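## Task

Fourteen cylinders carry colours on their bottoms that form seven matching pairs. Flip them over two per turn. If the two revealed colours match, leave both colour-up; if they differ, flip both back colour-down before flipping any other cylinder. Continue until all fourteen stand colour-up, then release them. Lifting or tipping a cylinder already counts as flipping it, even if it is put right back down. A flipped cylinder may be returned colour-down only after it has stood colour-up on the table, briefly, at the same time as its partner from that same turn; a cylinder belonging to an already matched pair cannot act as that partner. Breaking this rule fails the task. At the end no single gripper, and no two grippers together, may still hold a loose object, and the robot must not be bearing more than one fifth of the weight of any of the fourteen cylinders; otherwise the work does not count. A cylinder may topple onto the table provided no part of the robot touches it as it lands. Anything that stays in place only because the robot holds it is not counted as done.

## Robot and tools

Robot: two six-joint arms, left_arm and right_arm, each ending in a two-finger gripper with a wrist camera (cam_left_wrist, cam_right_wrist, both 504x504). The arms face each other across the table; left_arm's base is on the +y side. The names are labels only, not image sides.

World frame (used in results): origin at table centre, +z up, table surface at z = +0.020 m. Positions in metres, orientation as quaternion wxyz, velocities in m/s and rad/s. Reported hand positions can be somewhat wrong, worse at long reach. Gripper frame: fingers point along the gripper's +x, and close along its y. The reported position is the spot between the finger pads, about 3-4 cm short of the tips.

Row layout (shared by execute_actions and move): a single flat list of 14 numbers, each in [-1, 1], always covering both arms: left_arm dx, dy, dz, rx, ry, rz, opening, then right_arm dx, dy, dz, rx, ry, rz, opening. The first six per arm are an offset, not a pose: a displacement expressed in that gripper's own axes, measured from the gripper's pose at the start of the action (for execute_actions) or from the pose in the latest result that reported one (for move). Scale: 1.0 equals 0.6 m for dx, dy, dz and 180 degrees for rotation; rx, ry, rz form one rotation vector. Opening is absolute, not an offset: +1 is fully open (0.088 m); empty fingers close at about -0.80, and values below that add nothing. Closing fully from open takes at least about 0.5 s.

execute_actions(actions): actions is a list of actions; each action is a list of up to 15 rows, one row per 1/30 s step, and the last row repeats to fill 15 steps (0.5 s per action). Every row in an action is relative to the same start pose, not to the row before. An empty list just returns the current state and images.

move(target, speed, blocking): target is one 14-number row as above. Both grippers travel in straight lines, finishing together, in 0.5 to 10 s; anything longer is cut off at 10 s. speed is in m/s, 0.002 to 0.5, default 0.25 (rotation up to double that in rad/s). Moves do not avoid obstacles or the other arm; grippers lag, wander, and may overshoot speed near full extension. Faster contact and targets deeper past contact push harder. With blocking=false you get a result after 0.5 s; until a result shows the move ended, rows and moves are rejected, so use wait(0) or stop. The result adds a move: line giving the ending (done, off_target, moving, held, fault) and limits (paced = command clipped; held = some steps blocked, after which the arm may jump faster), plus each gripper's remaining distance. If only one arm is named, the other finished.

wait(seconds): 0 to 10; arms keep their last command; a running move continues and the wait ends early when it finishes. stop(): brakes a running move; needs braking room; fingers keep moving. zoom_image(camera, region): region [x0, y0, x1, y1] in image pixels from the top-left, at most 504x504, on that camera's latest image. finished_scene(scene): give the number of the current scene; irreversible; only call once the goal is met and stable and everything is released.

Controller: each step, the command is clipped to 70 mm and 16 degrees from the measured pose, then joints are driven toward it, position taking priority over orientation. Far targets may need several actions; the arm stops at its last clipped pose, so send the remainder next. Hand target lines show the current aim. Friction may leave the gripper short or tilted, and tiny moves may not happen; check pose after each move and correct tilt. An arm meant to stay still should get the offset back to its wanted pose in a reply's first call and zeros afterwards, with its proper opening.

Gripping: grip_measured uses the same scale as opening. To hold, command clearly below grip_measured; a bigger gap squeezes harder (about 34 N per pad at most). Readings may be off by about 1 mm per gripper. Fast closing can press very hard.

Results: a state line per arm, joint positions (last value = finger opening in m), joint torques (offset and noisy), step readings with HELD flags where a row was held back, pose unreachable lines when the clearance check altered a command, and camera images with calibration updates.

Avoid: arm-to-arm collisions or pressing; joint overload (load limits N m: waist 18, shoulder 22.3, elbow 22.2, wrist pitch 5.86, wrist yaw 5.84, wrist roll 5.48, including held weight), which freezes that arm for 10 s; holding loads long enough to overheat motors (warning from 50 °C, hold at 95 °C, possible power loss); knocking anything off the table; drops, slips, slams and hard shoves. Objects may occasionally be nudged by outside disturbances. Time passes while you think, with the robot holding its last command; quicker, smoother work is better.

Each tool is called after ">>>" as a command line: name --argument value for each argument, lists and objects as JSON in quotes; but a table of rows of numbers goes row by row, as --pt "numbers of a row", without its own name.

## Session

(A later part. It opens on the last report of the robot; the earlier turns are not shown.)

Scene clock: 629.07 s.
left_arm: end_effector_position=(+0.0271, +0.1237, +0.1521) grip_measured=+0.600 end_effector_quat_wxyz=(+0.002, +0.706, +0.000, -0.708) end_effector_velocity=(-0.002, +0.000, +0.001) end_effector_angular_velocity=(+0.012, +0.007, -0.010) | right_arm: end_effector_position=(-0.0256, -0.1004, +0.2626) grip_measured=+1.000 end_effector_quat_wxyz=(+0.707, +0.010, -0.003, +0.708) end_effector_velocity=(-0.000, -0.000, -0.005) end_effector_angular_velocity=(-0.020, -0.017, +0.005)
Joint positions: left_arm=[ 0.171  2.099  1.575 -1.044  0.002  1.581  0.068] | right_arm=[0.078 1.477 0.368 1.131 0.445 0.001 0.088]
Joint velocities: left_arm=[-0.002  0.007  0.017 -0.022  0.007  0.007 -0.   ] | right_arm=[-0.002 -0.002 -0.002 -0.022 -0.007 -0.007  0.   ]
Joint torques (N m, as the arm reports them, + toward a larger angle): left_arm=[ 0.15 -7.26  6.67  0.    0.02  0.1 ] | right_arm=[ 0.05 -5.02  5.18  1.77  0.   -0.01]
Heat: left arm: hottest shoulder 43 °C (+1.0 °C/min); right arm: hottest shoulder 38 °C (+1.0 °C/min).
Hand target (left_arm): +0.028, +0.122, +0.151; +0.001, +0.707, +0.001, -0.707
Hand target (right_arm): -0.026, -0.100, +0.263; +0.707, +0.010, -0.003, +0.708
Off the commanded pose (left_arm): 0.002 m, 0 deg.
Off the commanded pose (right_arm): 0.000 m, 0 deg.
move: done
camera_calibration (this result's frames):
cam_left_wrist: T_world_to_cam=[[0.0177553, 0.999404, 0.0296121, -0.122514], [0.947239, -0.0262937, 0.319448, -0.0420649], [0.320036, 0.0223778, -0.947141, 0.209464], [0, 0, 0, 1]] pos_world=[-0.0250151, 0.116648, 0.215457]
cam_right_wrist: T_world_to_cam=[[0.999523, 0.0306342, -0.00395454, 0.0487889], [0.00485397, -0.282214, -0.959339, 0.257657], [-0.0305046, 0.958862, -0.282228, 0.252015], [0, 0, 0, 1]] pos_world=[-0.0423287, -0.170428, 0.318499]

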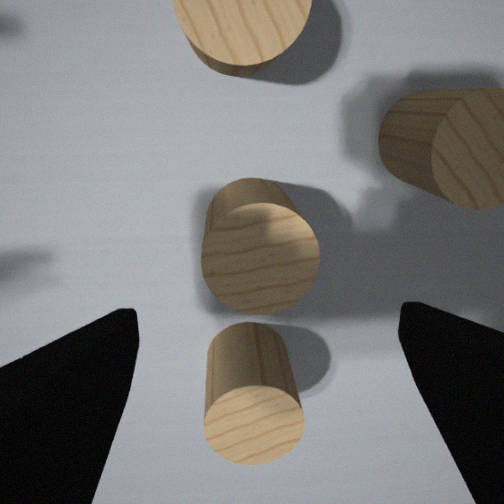

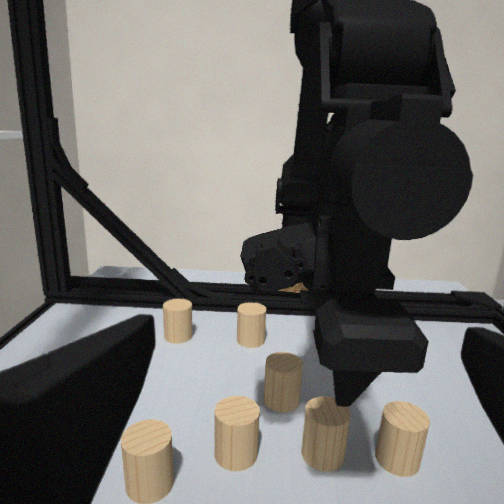

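>>> move --target '[0.124,-0.005,0.002,0,0,-0.002,0.6,0,0,0,0,0,0,1]' --speed 0.09

>>> move --target '[0,0,0,0,0,0,-0.3,0,0,0,0,0,0,1]'

>>> move --target '[-0.17,0,0,0,0,0,-0.3,0,0,0,0,0,0,1]' --speed 0.15

>>> move --target '[-0.147,0.18,0.083,0,0,0.505,-0.3,0,0,0,0,0,0,1]' --speed 0.3

Scene clock: 633.43 s.
left_arm: end_effector_position=(+0.0271, +0.1252, +0.0817) grip_measured=+0.600 end_effector_quat_wxyz=(+0.003, +0.707, -0.000, -0.708) end_effector_velocity=(+0.000, +0.002, +0.000) end_effector_angular_velocity=(+0.007, -0.007, +0.005) | right_arm: end_effector_position=(-0.0256, -0.1004, +0.2628) grip_measured=+1.000 end_effector_quat_wxyz=(+0.707, +0.010, -0.003, +0.708) end_effector_velocity=(-0.002, -0.000, +0.002) end_effector_angular_velocity=(+0.002, -0.036, +0.009)
Joint positions: left_arm=[ 0.171  2.199  1.433 -0.8    0.001  1.581  0.068] | right_arm=[0.078 1.477 0.368 1.131 0.445 0.001 0.088]
Joint velocities: left_arm=[-0.002 -0.002 -0.002 -0.007 -0.007 -0.007 -0.   ] | right_arm=[ 0.002 -0.007  0.002 -0.007 -0.007 -0.037  0.   ]
Joint torques (N m, as the arm reports them, + toward a larger angle): left_arm=[-0.29 -7.6   4.74  0.4   0.06 -0.08] | right_arm=[ 0.05 -5.06  5.21  1.77  0.    0.  ]
Heat: left arm: hottest shoulder 44 °C (+2.0 °C/min); right arm: hottest shoulder 37 °C (-1.0 °C/min).
Hand target (left_arm): +0.026, +0.127, +0.078; -0.000, +0.707, +0.003, -0.708
Hand target (right_arm): -0.026, -0.100, +0.263; +0.707, +0.010, -0.003, +0.708
Off the commanded pose (left_arm): 0.004 m, 0 deg.
Off the commanded pose (right_arm): 0.000 m, 0 deg.
move: done
camera_calibration (this result's frames):
cam_left_wrist: T_world_to_cam=[[0.0181235, 0.999451, 0.0277181, -0.121831], [0.947098, -0.0260456, 0.319885, -0.0196214], [0.320432, 0.0204543, -0.947051, 0.14293], [0, 0, 0, 1]] pos_world=[-0.0250079, 0.11833, 0.145015]
cam_right_wrist: T_world_to_cam=[[0.999521, 0.0306371, -0.00426277, 0.0488588], [0.00453785, -0.281553, -0.959535, 0.257958], [-0.0305975, 0.959056, -0.281558, 0.251941], [0, 0, 0, 1]] pos_world=[-0.0422973, -0.170493, 0.318664]

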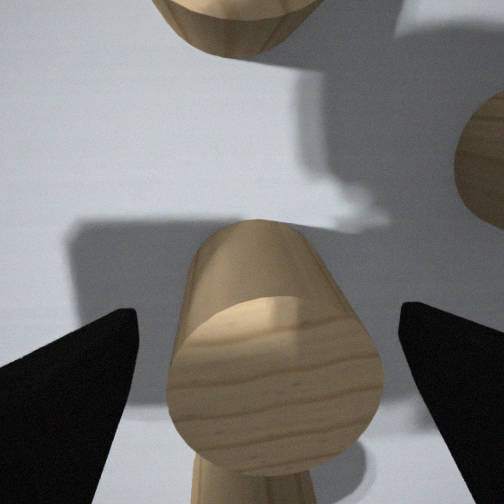

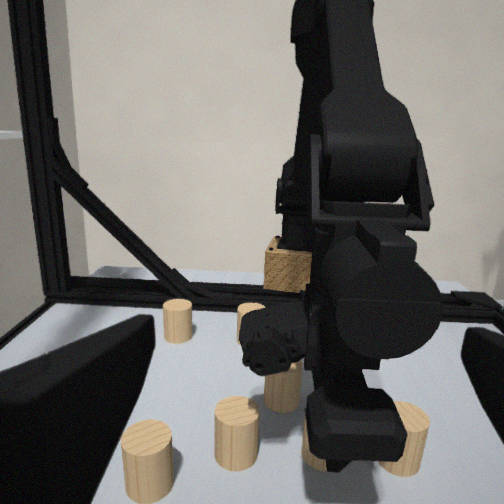

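Scene clock: 633.93 s.
left_arm: end_effector_position=(+0.0271, +0.1256, +0.0817) grip_measured=+0.039 end_effector_quat_wxyz=(+0.002, +0.707, +0.000, -0.708) end_effector_velocity=(+0.000, +0.003, -0.001) end_effector_angular_velocity=(+0.012, -0.007, +0.005) | right_arm: end_effector_position=(-0.0256, -0.1004, +0.2628) grip_measured=+1.000 end_effector_quat_wxyz=(+0.707, +0.010, -0.003, +0.708) end_effector_velocity=(+0.000, -0.000, -0.002) end_effector_angular_velocity=(-0.007, +0.004, +0.005)
Joint positions: left_arm=[ 0.171  2.199  1.433 -0.801  0.001  1.582  0.041] | right_arm=[0.078 1.477 0.368 1.131 0.445 0.001 0.088]
Joint velocities: left_arm=[-0.002  0.002 -0.002 -0.007 -0.007 -0.007  0.   ] | right_arm=[-0.002 -0.002 -0.002 -0.007 -0.007  0.007  0.   ]
Joint torques (N m, as the arm reports them, + toward a larger angle): left_arm=[-0.02 -8.37  5.22  0.3   0.06  0.03] | right_arm=[ 0.07 -5.03  5.18  1.76  0.    0.  ]
Heat: left arm: hottest shoulder 44 °C (+2.0 °C/min); right arm: hottest shoulder 37 °C (-1.0 °C/min).
Hand target (left_arm): +0.027, +0.125, +0.082; +0.003, +0.707, -0.001, -0.708
Hand target (right_arm): -0.026, -0.100, +0.263; +0.707, +0.010, -0.003, +0.708
Off the commanded pose (left_arm): 0.000 m, 0 deg.
Off the commanded pose (right_arm): 0.000 m, 0 deg.
move: done
camera_calibration (this result's frames):
cam_left_wrist: T_world_to_cam=[[0.0185053, 0.999401, 0.0292421, -0.122292], [0.947094, -0.0268947, 0.319826, -0.0194963], [0.320421, 0.0217765, -0.947025, 0.142756], [0, 0, 0, 1]] pos_world=[-0.025014, 0.118586, 0.145005]
cam_right_wrist: T_world_to_cam=[[0.999521, 0.0306371, -0.00426277, 0.0488588], [0.00453785, -0.281553, -0.959535, 0.257958], [-0.0305975, 0.959056, -0.281558, 0.251941], [0, 0, 0, 1]] pos_world=[-0.0422973, -0.170493, 0.318664]

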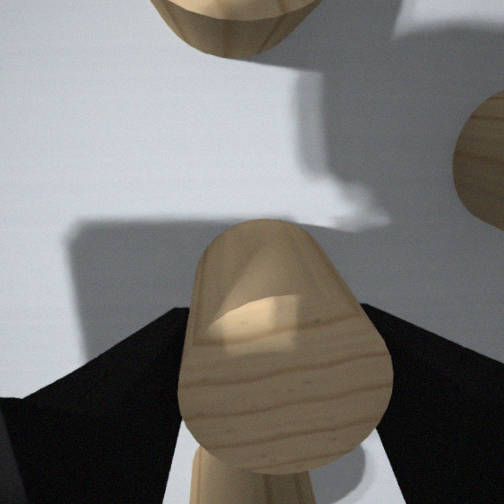

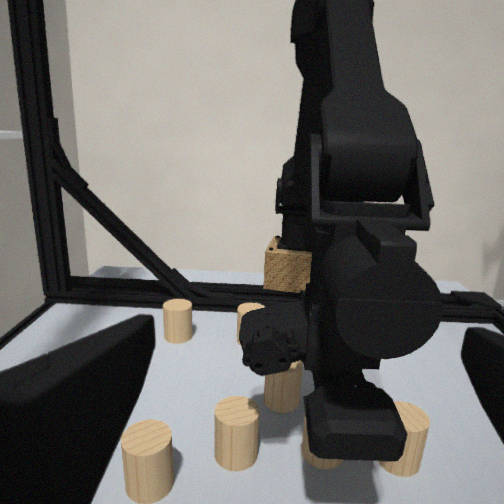

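Scene clock: 635.07 s.
left_arm: end_effector_position=(+0.0271, +0.1281, +0.1762) grip_measured=+0.039 end_effector_quat_wxyz=(-0.005, +0.706, +0.007, -0.708) end_effector_velocity=(+0.000, -0.001, +0.006) end_effector_angular_velocity=(-0.002, -0.007, +0.005) | right_arm: end_effector_position=(-0.0256, -0.1004, +0.2628) grip_measured=+1.000 end_effector_quat_wxyz=(+0.707, +0.010, -0.003, +0.708) end_effector_velocity=(+0.002, +0.001, -0.003) end_effector_angular_velocity=(-0.015, -0.029, -0.010)
Joint positions: left_arm=[ 0.171  2.076  1.637 -1.149  0.001  1.582  0.041] | right_arm=[0.078 1.477 0.368 1.131 0.445 0.001 0.088]
Joint velocities: left_arm=[-0.002 -0.002  0.022 -0.022 -0.007 -0.007 -0.   ] | right_arm=[-0.002 -0.002  0.002 -0.022  0.007 -0.022  0.   ]
Joint torques (N m, as the arm reports them, + toward a larger angle): left_arm=[-0.13 -9.26  7.11 -0.06  0.06 -0.05] | right_arm=[ 0.05 -5.06  5.17  1.76  0.    0.  ]
Heat: left arm: hottest shoulder 44 °C (+2.0 °C/min); right arm: hottest shoulder 37 °C (-1.0 °C/min).
Hand target (left_arm): +0.027, +0.125, +0.184; +0.002, +0.707, -0.000, -0.708
Hand target (right_arm): -0.026, -0.100, +0.263; +0.707, +0.010, -0.003, +0.708
Off the commanded pose (left_arm): 0.008 m, 1 deg.
Off the commanded pose (right_arm): 0.000 m, 0 deg.
move: done
camera_calibration (this result's frames):
cam_left_wrist: T_world_to_cam=[[0.0185159, 0.998643, 0.0486719, -0.130925], [0.947182, -0.0331084, 0.318983, -0.0486962], [0.320162, 0.0401949, -0.94651, 0.229824], [0, 0, 0, 1]] pos_world=[-0.0250325, 0.119898, 0.239436]
cam_right_wrist: T_world_to_cam=[[0.999521, 0.0306371, -0.00426277, 0.0488588], [0.00453785, -0.281553, -0.959535, 0.257958], [-0.0305975, 0.959056, -0.281558, 0.251941], [0, 0, 0, 1]] pos_world=[-0.0422973, -0.170493, 0.318664]

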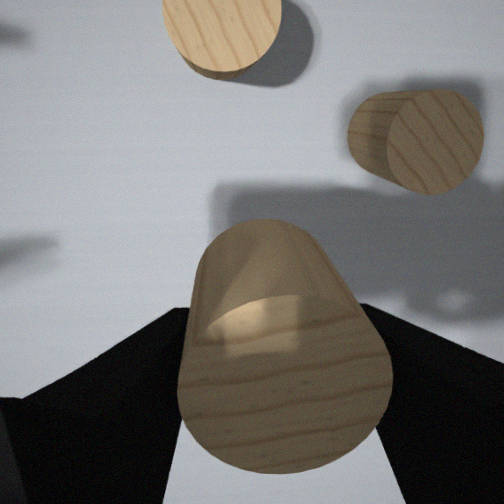

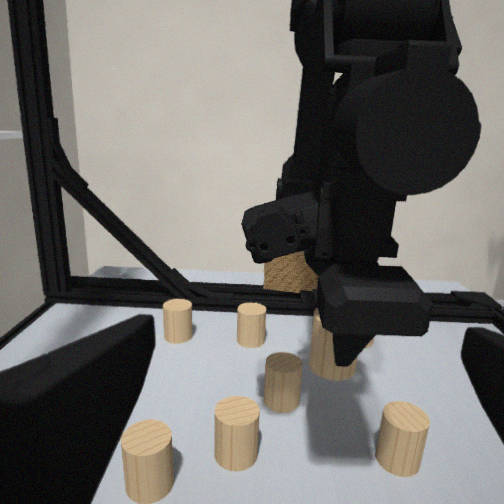

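Scene clock: 638.23 s.
left_arm: end_effector_position=(-0.0223, +0.0206, +0.2634) grip_measured=+0.035 end_effector_quat_wxyz=(+0.497, +0.499, -0.500, -0.504) end_effector_velocity=(-0.003, +0.000, -0.003) end_effector_angular_velocity=(+0.002, +0.007, +0.000) | right_arm: end_effector_position=(-0.0256, -0.1004, +0.2628) grip_measured=+1.000 end_effector_quat_wxyz=(+0.707, +0.010, -0.003, +0.708) end_effector_velocity=(+0.000, -0.001, -0.003) end_effector_angular_velocity=(-0.011, +0.002, +0.005)
Joint positions: left_arm=[ 0.034  1.962  0.852  1.105 -0.114  1.568  0.041] | right_arm=[0.078 1.477 0.368 1.131 0.445 0.001 0.088]
Joint velocities: left_arm=[-0.007  0.007 -0.002  0.007 -0.007 -0.007 -0.   ] | right_arm=[-0.002 -0.002 -0.007 -0.007 -0.007  0.007  0.   ]
Joint torques (N m, as the arm reports them, + toward a larger angle): left_arm=[-0.22 -6.51  6.07  2.16 -0.18  0.05] | right_arm=[ 0.05 -5.04  5.19  1.78  0.01  0.  ]
Heat: left arm: hottest shoulder 44 °C (+2.0 °C/min); right arm: hottest shoulder 37 °C (-1.0 °C/min).
Hand target (left_arm): -0.023, +0.019, +0.263; +0.498, +0.499, -0.501, -0.501
Hand target (right_arm): -0.026, -0.100, +0.263; +0.707, +0.010, -0.003, +0.708
Off the commanded pose (left_arm): 0.002 m, 1 deg.
Off the commanded pose (right_arm): 0.000 m, 0 deg.
move: done
camera_calibration (this result's frames):
cam_left_wrist: T_world_to_cam=[[0.0200298, 0.0369833, -0.999115, 0.268937], [0.949138, 0.313369, 0.0306276, 0.0355921], [0.314224, -0.948911, -0.0288256, 0.110951], [0, 0, 0, 1]] pos_world=[-0.0740322, 0.0841834, 0.270808]
cam_right_wrist: T_world_to_cam=[[0.999521, 0.0306371, -0.00426277, 0.0488588], [0.00453785, -0.281553, -0.959535, 0.257958], [-0.0305975, 0.959056, -0.281558, 0.251941], [0, 0, 0, 1]] pos_world=[-0.0422973, -0.170493, 0.318664]

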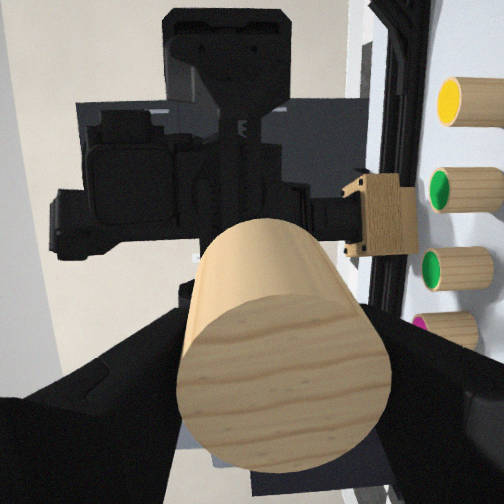

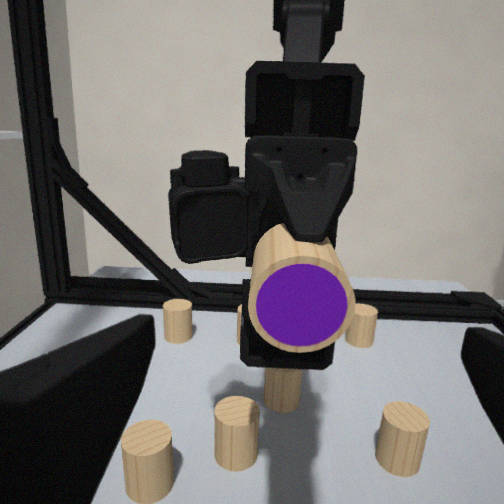

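>>> move --target '[0,0,0,0,0,0,-0.3,0.114,0,-0.009,-0.003,0.006,0,1]' --speed 0.1

Scene clock: 640.63 s.
left_arm: end_effector_position=(-0.0223, +0.0206, +0.2628) grip_measured=+0.034 end_effector_quat_wxyz=(+0.497, +0.499, -0.500, -0.504) end_effector_velocity=(-0.000, +0.001, -0.005) end_effector_angular_velocity=(+0.022, -0.010, +0.015) | right_arm: end_effector_position=(-0.0255, -0.0354, +0.2602) grip_measured=+1.000 end_effector_quat_wxyz=(+0.707, +0.002, -0.001, +0.707) end_effector_velocity=(+0.003, +0.003, +0.001) end_effector_angular_velocity=(+0.007, -0.020, -0.005)
Joint positions: left_arm=[ 0.034  1.963  0.852  1.105 -0.114  1.569  0.041] | right_arm=[-0.02   1.697  0.599  1.104  0.347  0.001  0.088]
Joint velocities: left_arm=[-0.007 -0.002 -0.002 -0.022 -0.022  0.007 -0.   ] | right_arm=[-0.012  0.007  0.007  0.007 -0.007 -0.022  0.   ]
Joint torques (N m, as the arm reports them, + toward a larger angle): left_arm=[-0.02 -7.4   5.55  1.71 -0.02 -0.04] | right_arm=[-0.4  -5.5   6.42  1.57 -0.15 -0.05]
Heat: left arm: hottest shoulder 44 °C (+2.0 °C/min); right arm: hottest shoulder 37 °C (-2.0 °C/min).
Hand target (left_arm): -0.022, +0.021, +0.263; +0.497, +0.499, -0.500, -0.504
Hand target (right_arm): -0.026, -0.032, +0.259; +0.707, +0.000, -0.000, +0.708
Off the commanded pose (left_arm): 0.001 m, 0 deg.
Off the commanded pose (right_arm): 0.004 m, 0 deg.
move: done
camera_calibration (this result's frames):
cam_left_wrist: T_world_to_cam=[[0.0205507, 0.0381151, -0.999062, 0.2683], [0.949122, 0.313331, 0.0314773, 0.035381], [0.314237, -0.948879, -0.0297367, 0.111188], [0, 0, 0, 1]] pos_world=[-0.0740339, 0.0841913, 0.270241]
cam_right_wrist: T_world_to_cam=[[0.99955, 0.0298595, 0.00297142, 0.0448488], [0.0116782, -0.295876, -0.955155, 0.272279], [-0.0276413, 0.954759, -0.296092, 0.192472], [0, 0, 0, 1]] pos_world=[-0.0426881, -0.104543, 0.316924]

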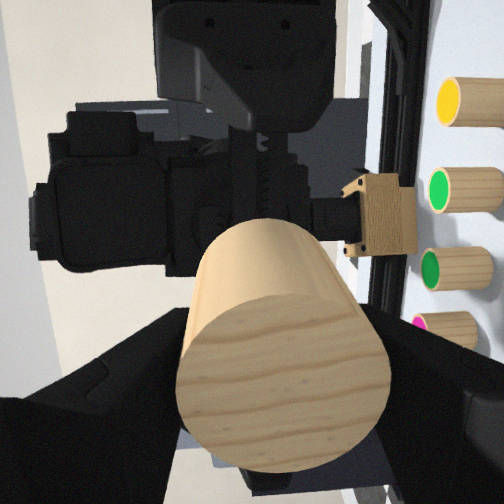

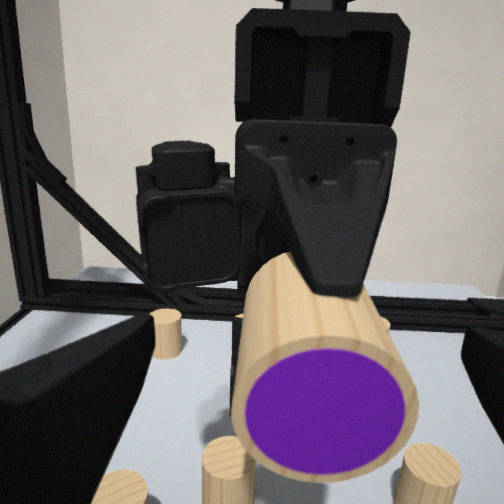

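>>> move --target '[0,0,0,0,0,0,-0.3,0,0,0,0,0,0,-0.3]'

>>> move --target '[0,0,0,0,0,0,1,0,0,0,0,0,0,-0.3]'

>>> move --target '[-0.06,0,0,0,0,0,1,-0.09,0,0,0,0,0,-0.3]' --speed 0.12

>>> move --target '[-0.111,-0.177,-0.197,0,0,-0.495,1,-0.13,0.057,-0.215,0,0.507,0,-0.3]' --speed 0.3

Scene clock: 644.63 s.
left_arm: end_effector_position=(-0.0226, +0.0206, +0.2626) grip_measured=+0.033 end_effector_quat_wxyz=(+0.497, +0.499, -0.500, -0.504) end_effector_velocity=(+0.000, +0.001, -0.001) end_effector_angular_velocity=(+0.007, +0.021, -0.005) | right_arm: end_effector_position=(-0.0251, -0.0350, +0.2602) grip_measured=+0.025 end_effector_quat_wxyz=(+0.707, +0.002, -0.001, +0.707) end_effector_velocity=(+0.000, -0.000, -0.001) end_effector_angular_velocity=(-0.007, -0.010, +0.005)
Joint positions: left_arm=[ 0.034  1.963  0.852  1.105 -0.114  1.568  0.041] | right_arm=[-0.021  1.699  0.6    1.104  0.348  0.001  0.04 ]
Joint velocities: left_arm=[ 0.002 -0.002 -0.002 -0.007  0.007 -0.022 -0.   ] | right_arm=[-0.002 -0.002 -0.002 -0.007 -0.007 -0.007  0.   ]
Joint torques (N m, as the arm reports them, + toward a larger angle): left_arm=[-0.09 -7.25  5.63  1.75 -0.05 -0.03] | right_arm=[ 0.13 -6.94  5.13  1.85  0.   -0.01]
Heat: left arm: hottest shoulder 44 °C (+2.0 °C/min); right arm: hottest shoulder 37 °C (-3.0 °C/min).
Hand target (left_arm): -0.022, +0.021, +0.263; +0.497, +0.499, -0.500, -0.504
Hand target (right_arm): -0.025, -0.035, +0.260; +0.707, +0.002, -0.001, +0.707
Off the commanded pose (left_arm): 0.000 m, 0 deg.
Off the commanded pose (right_arm): 0.001 m, 0 deg.
move: done
camera_calibration (this result's frames):
cam_left_wrist: T_world_to_cam=[[0.0202553, 0.0384739, -0.999054, 0.268107], [0.94949, 0.312235, 0.0312747, 0.0357629], [0.313143, -0.949225, -0.0302061, 0.111384], [0, 0, 0, 1]] pos_world=[-0.0742661, 0.0842465, 0.270099]
cam_right_wrist: T_world_to_cam=[[0.999594, 0.0283343, 0.00296962, 0.0443503], [0.011225, -0.295894, -0.955155, 0.272341], [-0.0261849, 0.9548, -0.296092, 0.192135], [0, 0, 0, 1]] pos_world=[-0.0423583, -0.104123, 0.316886]

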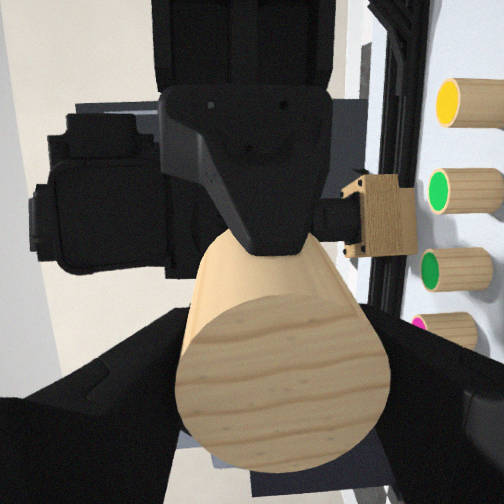

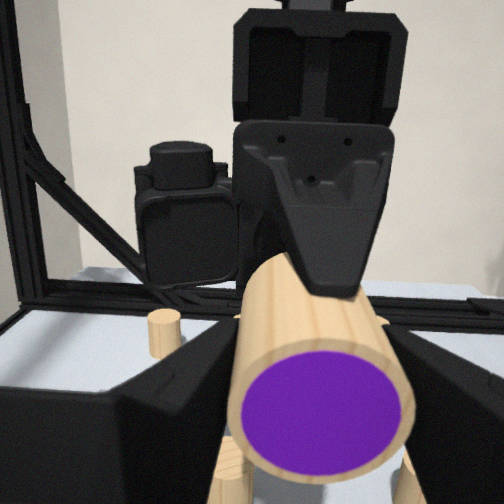

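Scene clock: 645.33 s.
left_arm: end_effector_position=(-0.0226, +0.0206, +0.2626) grip_measured=+1.000 end_effector_quat_wxyz=(+0.497, +0.499, -0.500, -0.504) end_effector_velocity=(-0.000, +0.001, -0.001) end_effector_angular_velocity=(+0.007, +0.006, +0.005) | right_arm: end_effector_position=(-0.0251, -0.0350, +0.2602) grip_measured=+0.025 end_effector_quat_wxyz=(+0.707, +0.002, -0.001, +0.707) end_effector_velocity=(-0.002, -0.000, +0.002) end_effector_angular_velocity=(+0.007, -0.020, +0.019)
Joint positions: left_arm=[ 0.034  1.963  0.852  1.105 -0.114  1.568  0.088] | right_arm=[-0.021  1.699  0.6    1.104  0.348  0.001  0.04 ]
Joint velocities: left_arm=[-0.002 -0.002 -0.002 -0.007 -0.007 -0.007  0.   ] | right_arm=[-0.002 -0.002 -0.002  0.007 -0.022 -0.022 -0.   ]
Joint torques (N m, as the arm reports them, + toward a larger angle): left_arm=[-0.02 -7.2   5.59  1.73  0.   -0.04] | right_arm=[ 0.05 -6.89  5.26  1.82  0.    0.01]
Heat: left arm: hottest shoulder 44 °C (+2.0 °C/min); right arm: hottest shoulder 37 °C (-3.0 °C/min).
Hand target (left_arm): -0.023, +0.021, +0.263; +0.497, +0.499, -0.500, -0.504
Hand target (right_arm): -0.025, -0.035, +0.260; +0.707, +0.002, -0.001, +0.707
Off the commanded pose (left_arm): 0.000 m, 0 deg.
Off the commanded pose (right_arm): 0.000 m, 0 deg.
move: done
camera_calibration (this result's frames):
cam_left_wrist: T_world_to_cam=[[0.0202553, 0.0384739, -0.999054, 0.268107], [0.94949, 0.312235, 0.0312747, 0.0357629], [0.313143, -0.949225, -0.0302061, 0.111384], [0, 0, 0, 1]] pos_world=[-0.0742661, 0.0842465, 0.270099]
cam_right_wrist: T_world_to_cam=[[0.999594, 0.0283343, 0.00296962, 0.0443503], [0.011225, -0.295894, -0.955155, 0.272341], [-0.0261849, 0.9548, -0.296092, 0.192135], [0, 0, 0, 1]] pos_world=[-0.0423583, -0.104123, 0.316886]

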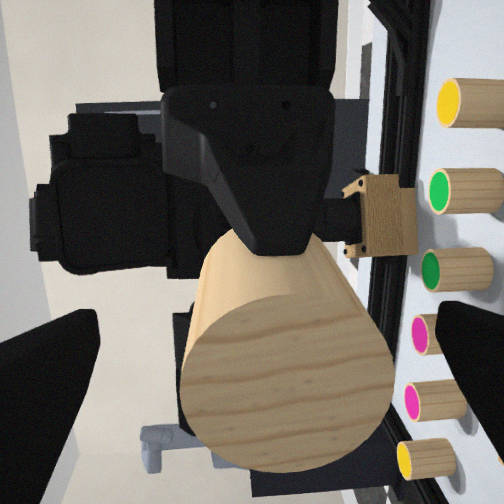

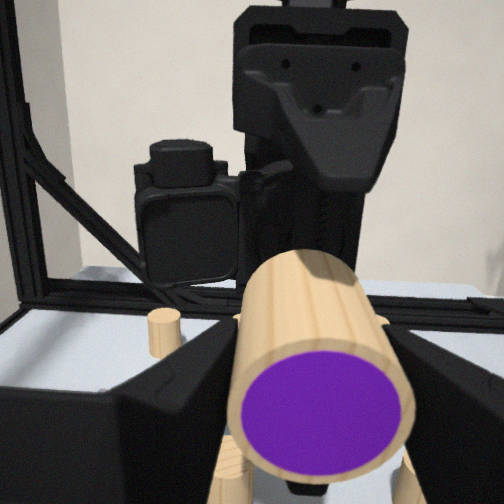

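Scene clock: 646.23 s.
left_arm: end_effector_position=(-0.0226, +0.0545, +0.2589) grip_measured=+1.000 end_effector_quat_wxyz=(+0.493, +0.501, -0.499, -0.507) end_effector_velocity=(+0.000, +0.002, +0.002) end_effector_angular_velocity=(-0.008, -0.021, +0.005) | right_arm: end_effector_position=(-0.0257, -0.0858, +0.2607) grip_measured=+0.025 end_effector_quat_wxyz=(+0.707, +0.004, -0.001, +0.707) end_effector_velocity=(+0.001, -0.002, +0.000) end_effector_angular_velocity=(-0.002, -0.008, +0.005)
Joint positions: left_arm=[ 0.023  1.876  0.704  1.156 -0.121  1.568  0.088] | right_arm=[0.053 1.528 0.419 1.117 0.421 0.001 0.04 ]
Joint velocities: left_arm=[-0.002 -0.007 -0.007  0.007 -0.007  0.022  0.   ] | right_arm=[-0.002 -0.012 -0.007 -0.007 -0.007 -0.007 -0.   ]
Joint torques (N m, as the arm reports them, + toward a larger angle): left_arm=[-0.24 -7.81  4.71  2.   -0.23 -0.06] | right_arm=[ 0.39 -6.67  3.78  1.75  0.09  0.  ]
Heat: left arm: hottest shoulder 44 °C (+2.0 °C/min); right arm: hottest shoulder 37 °C (-3.0 °C/min).
Hand target (left_arm): -0.023, +0.057, +0.263; +0.497, +0.499, -0.500, -0.504
Hand target (right_arm): -0.025, -0.089, +0.260; +0.707, +0.003, -0.001, +0.707
Off the commanded pose (left_arm): 0.005 m, 1 deg.
Off the commanded pose (right_arm): 0.003 m, 0 deg.
move: done
camera_calibration (this result's frames):
cam_left_wrist: T_world_to_cam=[[0.0217709, 0.0482084, -0.9986, 0.262429], [0.950628, 0.308282, 0.0356076, 0.0243481], [0.309567, -0.950073, -0.0391167, 0.145691], [0, 0, 0, 1]] pos_world=[-0.0739604, 0.118259, 0.266893]
cam_right_wrist: T_world_to_cam=[[0.999575, 0.0290936, 0.00175175, 0.046818], [0.0102327, -0.294021, -0.955744, 0.258127], [-0.027291, 0.955356, -0.294194, 0.240326], [0, 0, 0, 1]] pos_world=[-0.0428807, -0.155064, 0.317324]

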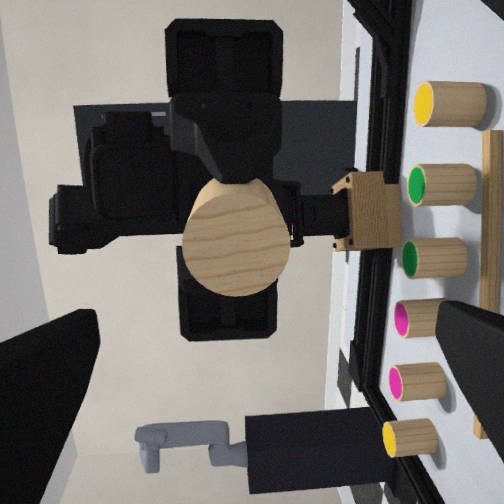

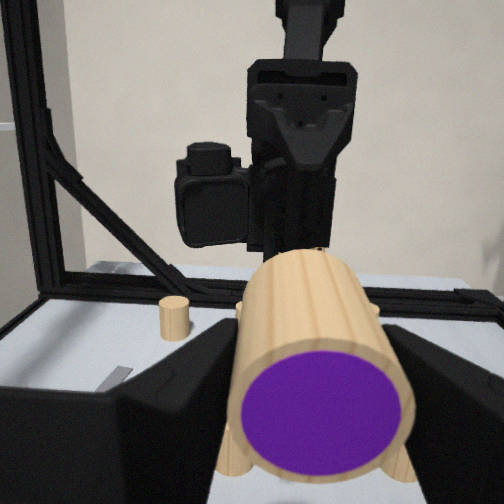

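Scene clock: 649.37 s.
left_arm: end_effector_position=(+0.0944, +0.1224, +0.1545) grip_measured=+1.000 end_effector_quat_wxyz=(+0.001, +0.705, -0.003, -0.710) end_effector_velocity=(+0.002, +0.000, +0.003) end_effector_angular_velocity=(+0.008, -0.006, -0.005) | right_arm: end_effector_position=(-0.0587, -0.1649, +0.1318) grip_measured=+0.025 end_effector_quat_wxyz=(+0.501, -0.502, +0.502, +0.494) end_effector_velocity=(+0.001, -0.003, +0.001) end_effector_angular_velocity=(-0.019, -0.000, +0.005)
Joint positions: left_arm=[ 0.341  2.125  1.625 -1.067  0.008  1.758  0.088] | right_arm=[ 0.057  1.824  1.203 -0.961  0.002  0.432  0.04 ]
Joint velocities: left_arm=[ 0.002  0.002  0.017 -0.022 -0.007  0.007  0.   ] | right_arm=[-0.002  0.002  0.007 -0.022 -0.007 -0.007 -0.   ]
Joint torques (N m, as the arm reports them, + toward a larger angle): left_arm=[ 0.09 -7.29  6.84  0.   -0.15  0.16] | right_arm=[-0.23 -6.44  6.74 -0.08 -0.06 -0.06]
Heat: left arm: hottest shoulder 44 °C (+2.0 °C/min); right arm: hottest shoulder 37 °C (-3.0 °C/min).
Hand target (left_arm): +0.097, +0.121, +0.153; -0.002, +0.707, -0.002, -0.708
Hand target (right_arm): -0.059, -0.163, +0.131; +0.499, -0.503, +0.504, +0.493
Off the commanded pose (left_arm): 0.002 m, 1 deg.
Off the commanded pose (right_arm): 0.003 m, 1 deg.
move: done
camera_calibration (this result's frames):
cam_left_wrist: T_world_to_cam=[[0.0255448, 0.99932, 0.0265795, -0.122729], [0.948667, -0.0326174, 0.314591, -0.105252], [0.315244, 0.0171789, -0.948855, 0.19158], [0, 0, 0, 1]] pos_world=[0.0425894, 0.115922, 0.218155]
cam_right_wrist: T_world_to_cam=[[0.999752, -0.00120692, -0.0222148, 0.0805228], [0.00572076, -0.951004, 0.309125, -0.163317], [-0.0214994, -0.309175, -0.950762, 0.15544], [0, 0, 0, 1]] pos_world=[-0.0762267, -0.107159, 0.200061]

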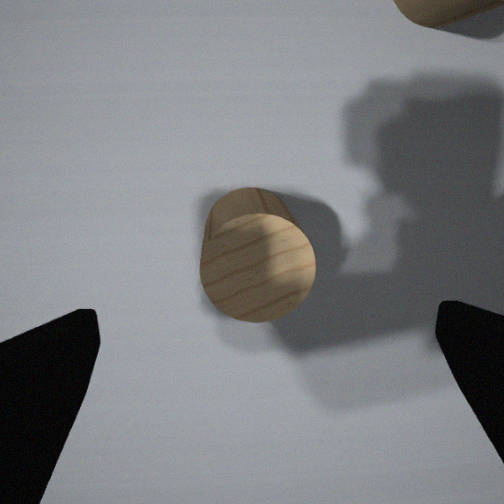

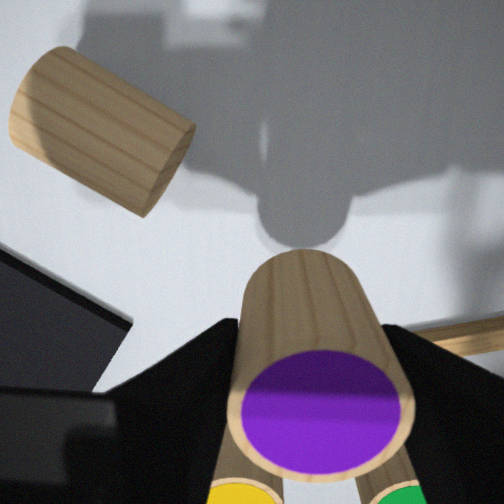

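>>> move --target '[0.128,-0.002,-0.002,0,0,-0.002,1,0.084,0,0,0,0.004,0,-0.3]' --speed 0.09

>>> move --target '[0,0,0,0,0,0,-0.3,0.024,-0.003,-0.007,0,0.007,0,-0.3]' --speed 0.03

Scene clock: 653.03 s.
left_arm: end_effector_position=(+0.0946, +0.1215, +0.0819) grip_measured=+1.000 end_effector_quat_wxyz=(+0.002, +0.705, -0.004, -0.709) end_effector_velocity=(+0.000, -0.001, +0.000) end_effector_angular_velocity=(-0.006, -0.009, -0.010) | right_arm: end_effector_position=(-0.0605, -0.1616, +0.0876) grip_measured=+0.025 end_effector_quat_wxyz=(+0.501, -0.499, +0.501, +0.498) end_effector_velocity=(+0.001, -0.003, -0.001) end_effector_angular_velocity=(-0.014, +0.002, -0.010)
Joint positions: left_arm=[ 0.341  2.231  1.488 -0.821  0.008  1.759  0.088] | right_arm=[ 0.057  1.906  1.117 -0.783  0.001  0.431  0.04 ]
Joint velocities: left_arm=[-0.002 -0.002 -0.002  0.007 -0.007  0.007  0.   ] | right_arm=[-0.002  0.002 -0.002 -0.007 -0.007  0.007 -0.   ]
Joint torques (N m, as the arm reports them, + toward a larger angle): left_arm=[ 0.22 -7.73  4.79  0.41  0.04  0.1 ] | right_arm=[-0.15 -6.83  3.52  0.26 -0.09 -0.08]
Heat: left arm: hottest shoulder 45 °C (+3.0 °C/min); right arm: hottest shoulder 37 °C (-2.0 °C/min).
Hand target (left_arm): +0.095, +0.124, +0.078; -0.002, +0.705, -0.001, -0.710
Hand target (right_arm): -0.058, -0.166, +0.082; +0.498, -0.506, +0.505, +0.491
Off the commanded pose (left_arm): 0.005 m, 1 deg.
Off the commanded pose (right_arm): 0.008 m, 1 deg.
move: done
camera_calibration (this result's frames):
cam_left_wrist: T_world_to_cam=[[0.0259004, 0.999384, 0.0236723, -0.119783], [0.94836, -0.032053, 0.315573, -0.0827676], [0.316138, 0.0142764, -0.948606, 0.12291], [0, 0, 0, 1]] pos_world=[0.0427395, 0.115302, 0.145548]
cam_right_wrist: T_world_to_cam=[[0.999615, -0.000649575, -0.0277389, 0.0819385], [0.00775809, -0.953308, 0.301899, -0.146082], [-0.0266399, -0.301998, -0.952936, 0.115443], [0, 0, 0, 1]] pos_world=[-0.0776982, -0.104344, 0.156385]

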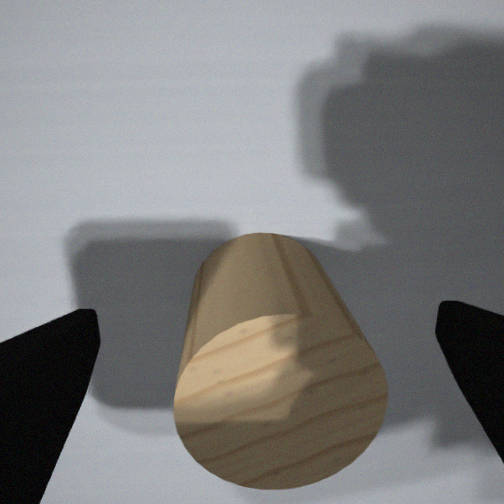

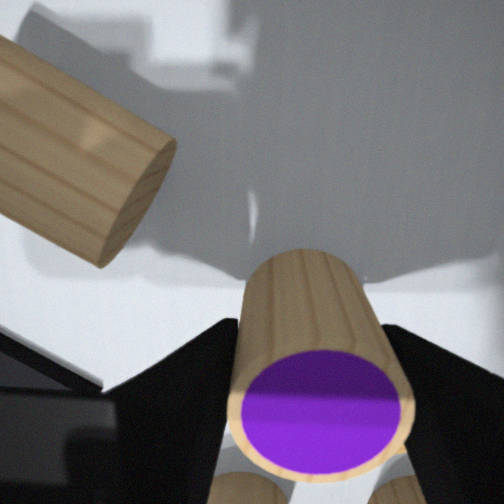

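Scene clock: 653.77 s.
left_arm: end_effector_position=(+0.0946, +0.1220, +0.0819) grip_measured=+0.037 end_effector_quat_wxyz=(+0.001, +0.705, -0.004, -0.709) end_effector_velocity=(-0.003, +0.007, -0.003) end_effector_angular_velocity=(+0.033, -0.001, -0.015) | right_arm: end_effector_position=(-0.0611, -0.1611, +0.0814) grip_measured=+0.025 end_effector_quat_wxyz=(+0.500, -0.497, +0.503, +0.500) end_effector_velocity=(-0.001, -0.005, -0.001) end_effector_angular_velocity=(-0.020, +0.015, -0.010)
Joint positions: left_arm=[ 0.341  2.231  1.488 -0.823  0.007  1.759  0.041] | right_arm=[ 0.056  1.918  1.105 -0.755 -0.005  0.431  0.04 ]
Joint velocities: left_arm=[-0.007  0.002 -0.007 -0.022 -0.007  0.007 -0.   ] | right_arm=[-0.002 -0.002 -0.007 -0.007 -0.022  0.007  0.   ]
Joint torques (N m, as the arm reports them, + toward a larger angle): left_arm=[-0.08 -8.47  5.29  0.33  0.07  0.  ] | right_arm=[-0.19 -6.33  3.15  0.62 -0.09 -0.12]
Heat: left arm: hottest shoulder 45 °C (+3.0 °C/min); right arm: hottest shoulder 37 °C (-2.0 °C/min).
Hand target (left_arm): +0.095, +0.122, +0.082; +0.001, +0.705, -0.004, -0.709
Hand target (right_arm): -0.059, -0.166, +0.073; +0.496, -0.505, +0.507, +0.492
Off the commanded pose (left_arm): 0.000 m, 0 deg.
Off the commanded pose (right_arm): 0.010 m, 1 deg.
move: off_target (right_arm)
camera_calibration (this result's frames):
cam_left_wrist: T_world_to_cam=[[0.0258973, 0.999336, 0.0256167, -0.120355], [0.948352, -0.0326644, 0.315535, -0.0826561], [0.316162, 0.0161221, -0.948568, 0.122677], [0, 0, 0, 1]] pos_world=[0.0427182, 0.115597, 0.145531]
cam_right_wrist: T_world_to_cam=[[0.999396, -0.00212854, -0.0346805, 0.0826775], [0.00839457, -0.953762, 0.300446, -0.143726], [-0.0337165, -0.300556, -0.953168, 0.109489], [0, 0, 0, 1]] pos_world=[-0.0777295, -0.103997, 0.15041]

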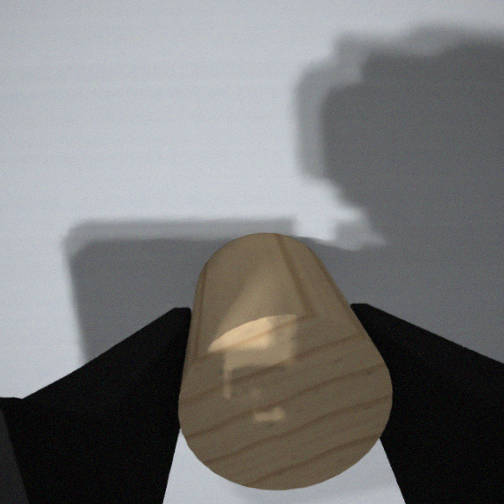

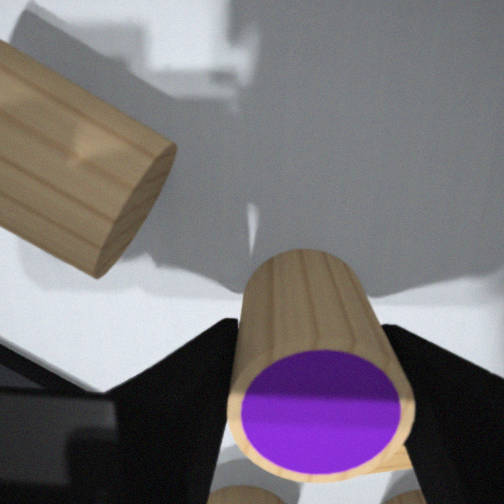

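>>> move --target '[0,0,0,0,0,0,-0.3,0,0,0,0,0,0,0.6]'

>>> move --target '[-0.17,0,0,0,0,0,-0.3,-0.14,0,0,0,0,0,0.6]' --speed 0.15

>>> move --target '[-0.147,0.175,0.196,0,0,0.505,-0.3,-0.157,-0.059,0.1,0,-0.499,0,1]' --speed 0.3

Scene clock: 657.23 s.
left_arm: end_effector_position=(+0.0946, +0.1221, +0.0817) grip_measured=+0.036 end_effector_quat_wxyz=(+0.001, +0.705, -0.004, -0.709) end_effector_velocity=(+0.001, -0.001, +0.000) end_effector_angular_velocity=(-0.003, -0.023, -0.015) | right_arm: end_effector_position=(-0.0612, -0.1609, +0.0813) grip_measured=+0.599 end_effector_quat_wxyz=(+0.500, -0.496, +0.503, +0.500) end_effector_velocity=(+0.001, -0.002, +0.000) end_effector_angular_velocity=(-0.010, +0.004, +0.005)
Joint positions: left_arm=[ 0.341  2.231  1.488 -0.822  0.007  1.759  0.041] | right_arm=[ 0.055  1.918  1.104 -0.753 -0.006  0.431  0.068]
Joint velocities: left_arm=[-0.007 -0.002 -0.002  0.007 -0.022  0.007 -0.   ] | right_arm=[-0.002 -0.002 -0.002 -0.007 -0.007 -0.007  0.   ]
Joint torques (N m, as the arm reports them, + toward a larger angle): left_arm=[-0.05 -8.53  5.33  0.2   0.03  0.02] | right_arm=[ 0.12 -8.11  4.85 -0.03  0.03 -0.01]
Heat: left arm: hottest shoulder 45 °C (+3.0 °C/min); right arm: hottest shoulder 37 °C (-2.0 °C/min).
Hand target (left_arm): +0.095, +0.122, +0.082; +0.001, +0.705, -0.004, -0.709
Hand target (right_arm): -0.061, -0.161, +0.082; +0.500, -0.497, +0.503, +0.500
Off the commanded pose (left_arm): 0.000 m, 0 deg.
Off the commanded pose (right_arm): 0.000 m, 0 deg.
move: done
camera_calibration (this result's frames):
cam_left_wrist: T_world_to_cam=[[0.0258991, 0.999327, 0.0259897, -0.120473], [0.948374, -0.0327828, 0.315457, -0.0825447], [0.316096, 0.0164779, -0.948584, 0.122426], [0, 0, 0, 1]] pos_world=[0.042705, 0.115668, 0.145302]
cam_right_wrist: T_world_to_cam=[[0.999361, -0.00246526, -0.035658, 0.0827543], [0.00832417, -0.954135, 0.299261, -0.143399], [-0.0347603, -0.299366, -0.953505, 0.109651], [0, 0, 0, 1]] pos_world=[-0.0776962, -0.103792, 0.150417]

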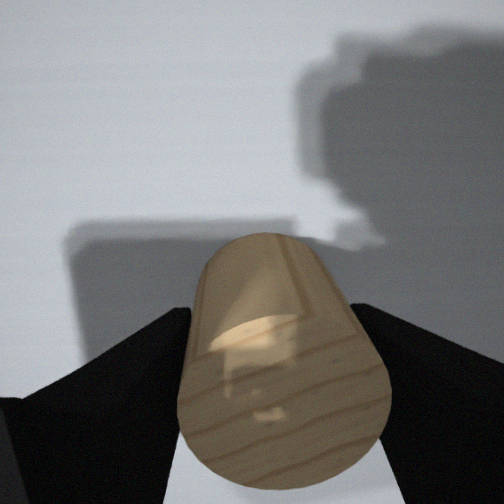

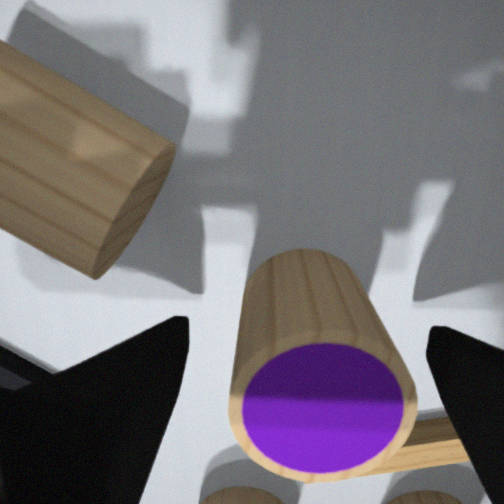

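Scene clock: 658.37 s.
left_arm: end_effector_position=(+0.0941, +0.1247, +0.1762) grip_measured=+0.035 end_effector_quat_wxyz=(-0.006, +0.704, +0.003, -0.711) end_effector_velocity=(-0.002, -0.002, +0.004) end_effector_angular_velocity=(-0.008, +0.006, +0.005) | right_arm: end_effector_position=(-0.0600, -0.1635, +0.1601) grip_measured=+0.600 end_effector_quat_wxyz=(+0.499, -0.501, +0.505, +0.495) end_effector_velocity=(+0.000, +0.002, +0.002) end_effector_angular_velocity=(-0.001, +0.008, -0.015)
Joint positions: left_arm=[ 0.341  2.113  1.694 -1.167  0.007  1.759  0.041] | right_arm=[ 0.055  1.797  1.287 -1.073 -0.006  0.431  0.068]
Joint velocities: left_arm=[-0.002 -0.002  0.012 -0.007  0.007 -0.007 -0.   ] | right_arm=[-0.007  0.002  0.012 -0.007 -0.007  0.007 -0.   ]
Joint torques (N m, as the arm reports them, + toward a larger angle): left_arm=[-0.13 -9.46  6.97 -0.06  0.04  0.02] | right_arm=[-0.1  -8.61  6.6  -0.08  0.01 -0.06]
Heat: left arm: hottest shoulder 45 °C (+3.0 °C/min); right arm: hottest shoulder 37 °C (-2.0 °C/min).
Hand target (left_arm): +0.095, +0.122, +0.184; +0.001, +0.705, -0.004, -0.709
Hand target (right_arm): -0.061, -0.161, +0.165; +0.500, -0.496, +0.503, +0.500
Off the commanded pose (left_arm): 0.008 m, 1 deg.
Off the commanded pose (right_arm): 0.006 m, 1 deg.
move: done
camera_calibration (this result's frames):
cam_left_wrist: T_world_to_cam=[[0.0260254, 0.998648, 0.0450061, -0.128858], [0.949488, -0.038778, 0.311398, -0.110443], [0.312722, 0.0346285, -0.949213, 0.210355], [0, 0, 0, 1]] pos_world=[0.0424357, 0.117117, 0.239863]
cam_right_wrist: T_world_to_cam=[[0.999574, -0.00293771, -0.0290355, 0.0832297], [0.00630713, -0.949662, 0.313212, -0.171151], [-0.0284941, -0.313262, -0.949239, 0.181425], [0, 0, 0, 1]] pos_world=[-0.0769452, -0.105458, 0.228239]

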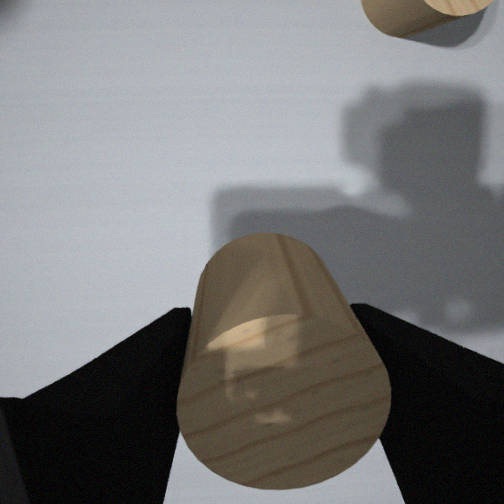

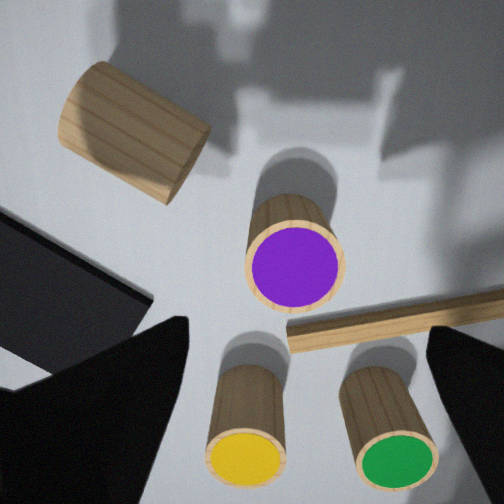

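Scene clock: 661.53 s.
left_arm: end_effector_position=(-0.0232, +0.0216, +0.2642) grip_measured=+0.033 end_effector_quat_wxyz=(+0.498, +0.494, -0.500, -0.508) end_effector_velocity=(-0.000, +0.000, -0.003) end_effector_angular_velocity=(+0.003, +0.007, +0.005) | right_arm: end_effector_position=(-0.0256, -0.1014, +0.2616) grip_measured=+1.000 end_effector_quat_wxyz=(+0.707, +0.009, +0.009, +0.707) end_effector_velocity=(-0.000, -0.000, -0.002) end_effector_angular_velocity=(+0.002, -0.021, +0.005)
Joint positions: left_arm=[ 0.035  1.958  0.848  1.107 -0.106  1.559  0.041] | right_arm=[0.082 1.458 0.371 1.087 0.451 0.025 0.088]
Joint velocities: left_arm=[-0.002  0.007 -0.002  0.007 -0.007 -0.007 -0.   ] | right_arm=[-0.002  0.012 -0.007  0.022 -0.007 -0.022  0.   ]
Joint torques (N m, as the arm reports them, + toward a larger angle): left_arm=[-0.28 -6.45  6.21  2.09 -0.2   0.07] | right_arm=[-0.25 -3.87  3.67  1.9  -0.08 -0.2 ]
Heat: left arm: hottest shoulder 46 °C (+3.0 °C/min); right arm: hottest shoulder 37 °C (-2.0 °C/min).
Hand target (left_arm): -0.024, +0.020, +0.264; +0.500, +0.494, -0.501, -0.505
Hand target (right_arm): -0.024, -0.103, +0.254; +0.707, -0.003, +0.009, +0.707
Off the commanded pose (left_arm): 0.003 m, 1 deg.
Off the commanded pose (right_arm): 0.008 m, 2 deg.
move: done
camera_calibration (this result's frames):
cam_left_wrist: T_world_to_cam=[[0.0105109, 0.0350924, -0.999329, 0.269627], [0.951741, 0.306198, 0.0207628, 0.0389159], [0.306721, -0.951321, -0.0301804, 0.112452], [0, 0, 0, 1]] pos_world=[-0.0743634, 0.0856005, 0.272032]
cam_right_wrist: T_world_to_cam=[[0.999405, 0.0283588, -0.0196555, 0.0527104], [-0.0102474, -0.300002, -0.953883, 0.252779], [-0.0329477, 0.953517, -0.299533, 0.256637], [0, 0, 0, 1]] pos_world=[-0.0416331, -0.170369, 0.319029]

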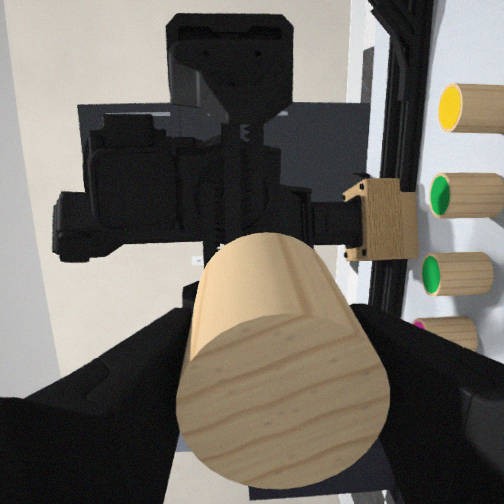

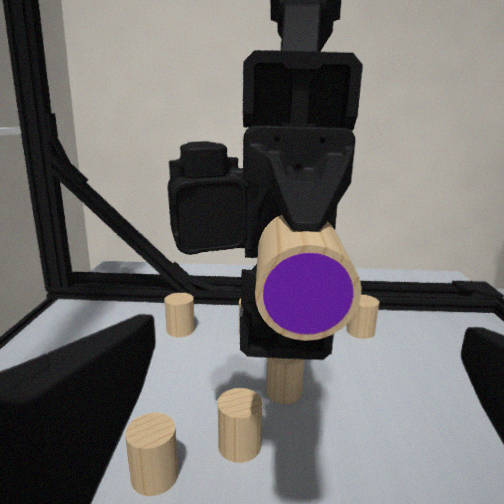

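>>> move --target '[0,0,0,0,0,0,-0.3,0.117,-0.003,-0.004,-0.009,0,0,1]' --speed 0.1

Scene clock: 663.43 s.
left_arm: end_effector_position=(-0.0232, +0.0215, +0.2639) grip_measured=+0.032 end_effector_quat_wxyz=(+0.498, +0.494, -0.500, -0.508) end_effector_velocity=(-0.005, +0.001, -0.005) end_effector_angular_velocity=(+0.022, +0.005, -0.015) | right_arm: end_effector_position=(-0.0235, -0.0347, +0.2605) grip_measured=+1.000 end_effector_quat_wxyz=(+0.708, +0.003, -0.000, +0.707) end_effector_velocity=(+0.002, +0.001, -0.002) end_effector_angular_velocity=(-0.007, -0.010, -0.000)
Joint positions: left_arm=[ 0.035  1.959  0.848  1.107 -0.107  1.559  0.041] | right_arm=[-0.026  1.696  0.6    1.1    0.343  0.002  0.088]
Joint velocities: left_arm=[-0.007 -0.002 -0.002 -0.022  0.007 -0.007 -0.   ] | right_arm=[-0.007  0.002  0.002 -0.007 -0.007 -0.007  0.   ]
Joint torques (N m, as the arm reports them, + toward a larger angle): left_arm=[ 0.02 -7.34  5.51  1.67  0.01 -0.05] | right_arm=[-0.29 -5.85  6.6   1.63 -0.1  -0.19]
Heat: left arm: hottest shoulder 46 °C (+3.0 °C/min); right arm: hottest shoulder 37 °C (-2.0 °C/min).
Hand target (left_arm): -0.023, +0.022, +0.264; +0.498, +0.494, -0.500, -0.508
Hand target (right_arm): -0.024, -0.031, +0.259; +0.707, -0.002, -0.002, +0.707
Off the commanded pose (left_arm): 0.000 m, 0 deg.
Off the commanded pose (right_arm): 0.004 m, 0 deg.
move: done
camera_calibration (this result's frames):
cam_left_wrist: T_world_to_cam=[[0.0105451, 0.0354746, -0.999315, 0.269235], [0.951623, 0.306553, 0.0209241, 0.0388413], [0.307086, -0.951192, -0.0305258, 0.112466], [0, 0, 0, 1]] pos_world=[-0.074338, 0.0855187, 0.271671]
cam_right_wrist: T_world_to_cam=[[0.999618, 0.0275798, 0.00170016, 0.0431322], [0.00980696, -0.29658, -0.954958, 0.272659], [-0.0258333, 0.95461, -0.296738, 0.192167], [0, 0, 0, 1]] pos_world=[-0.0408254, -0.103769, 0.317327]

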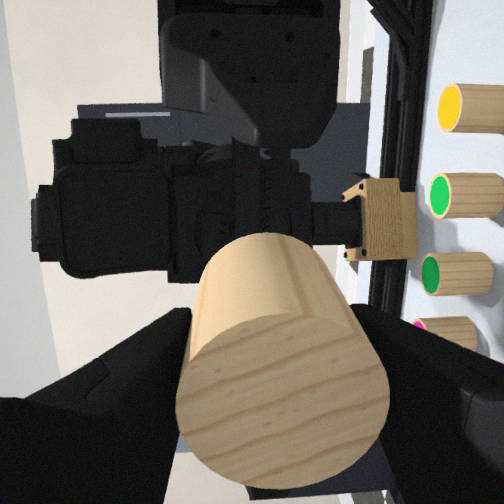

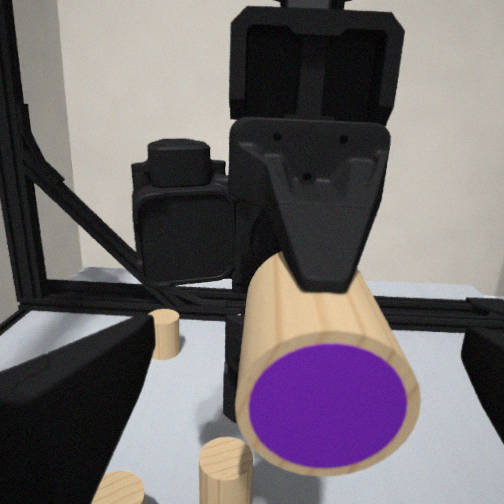

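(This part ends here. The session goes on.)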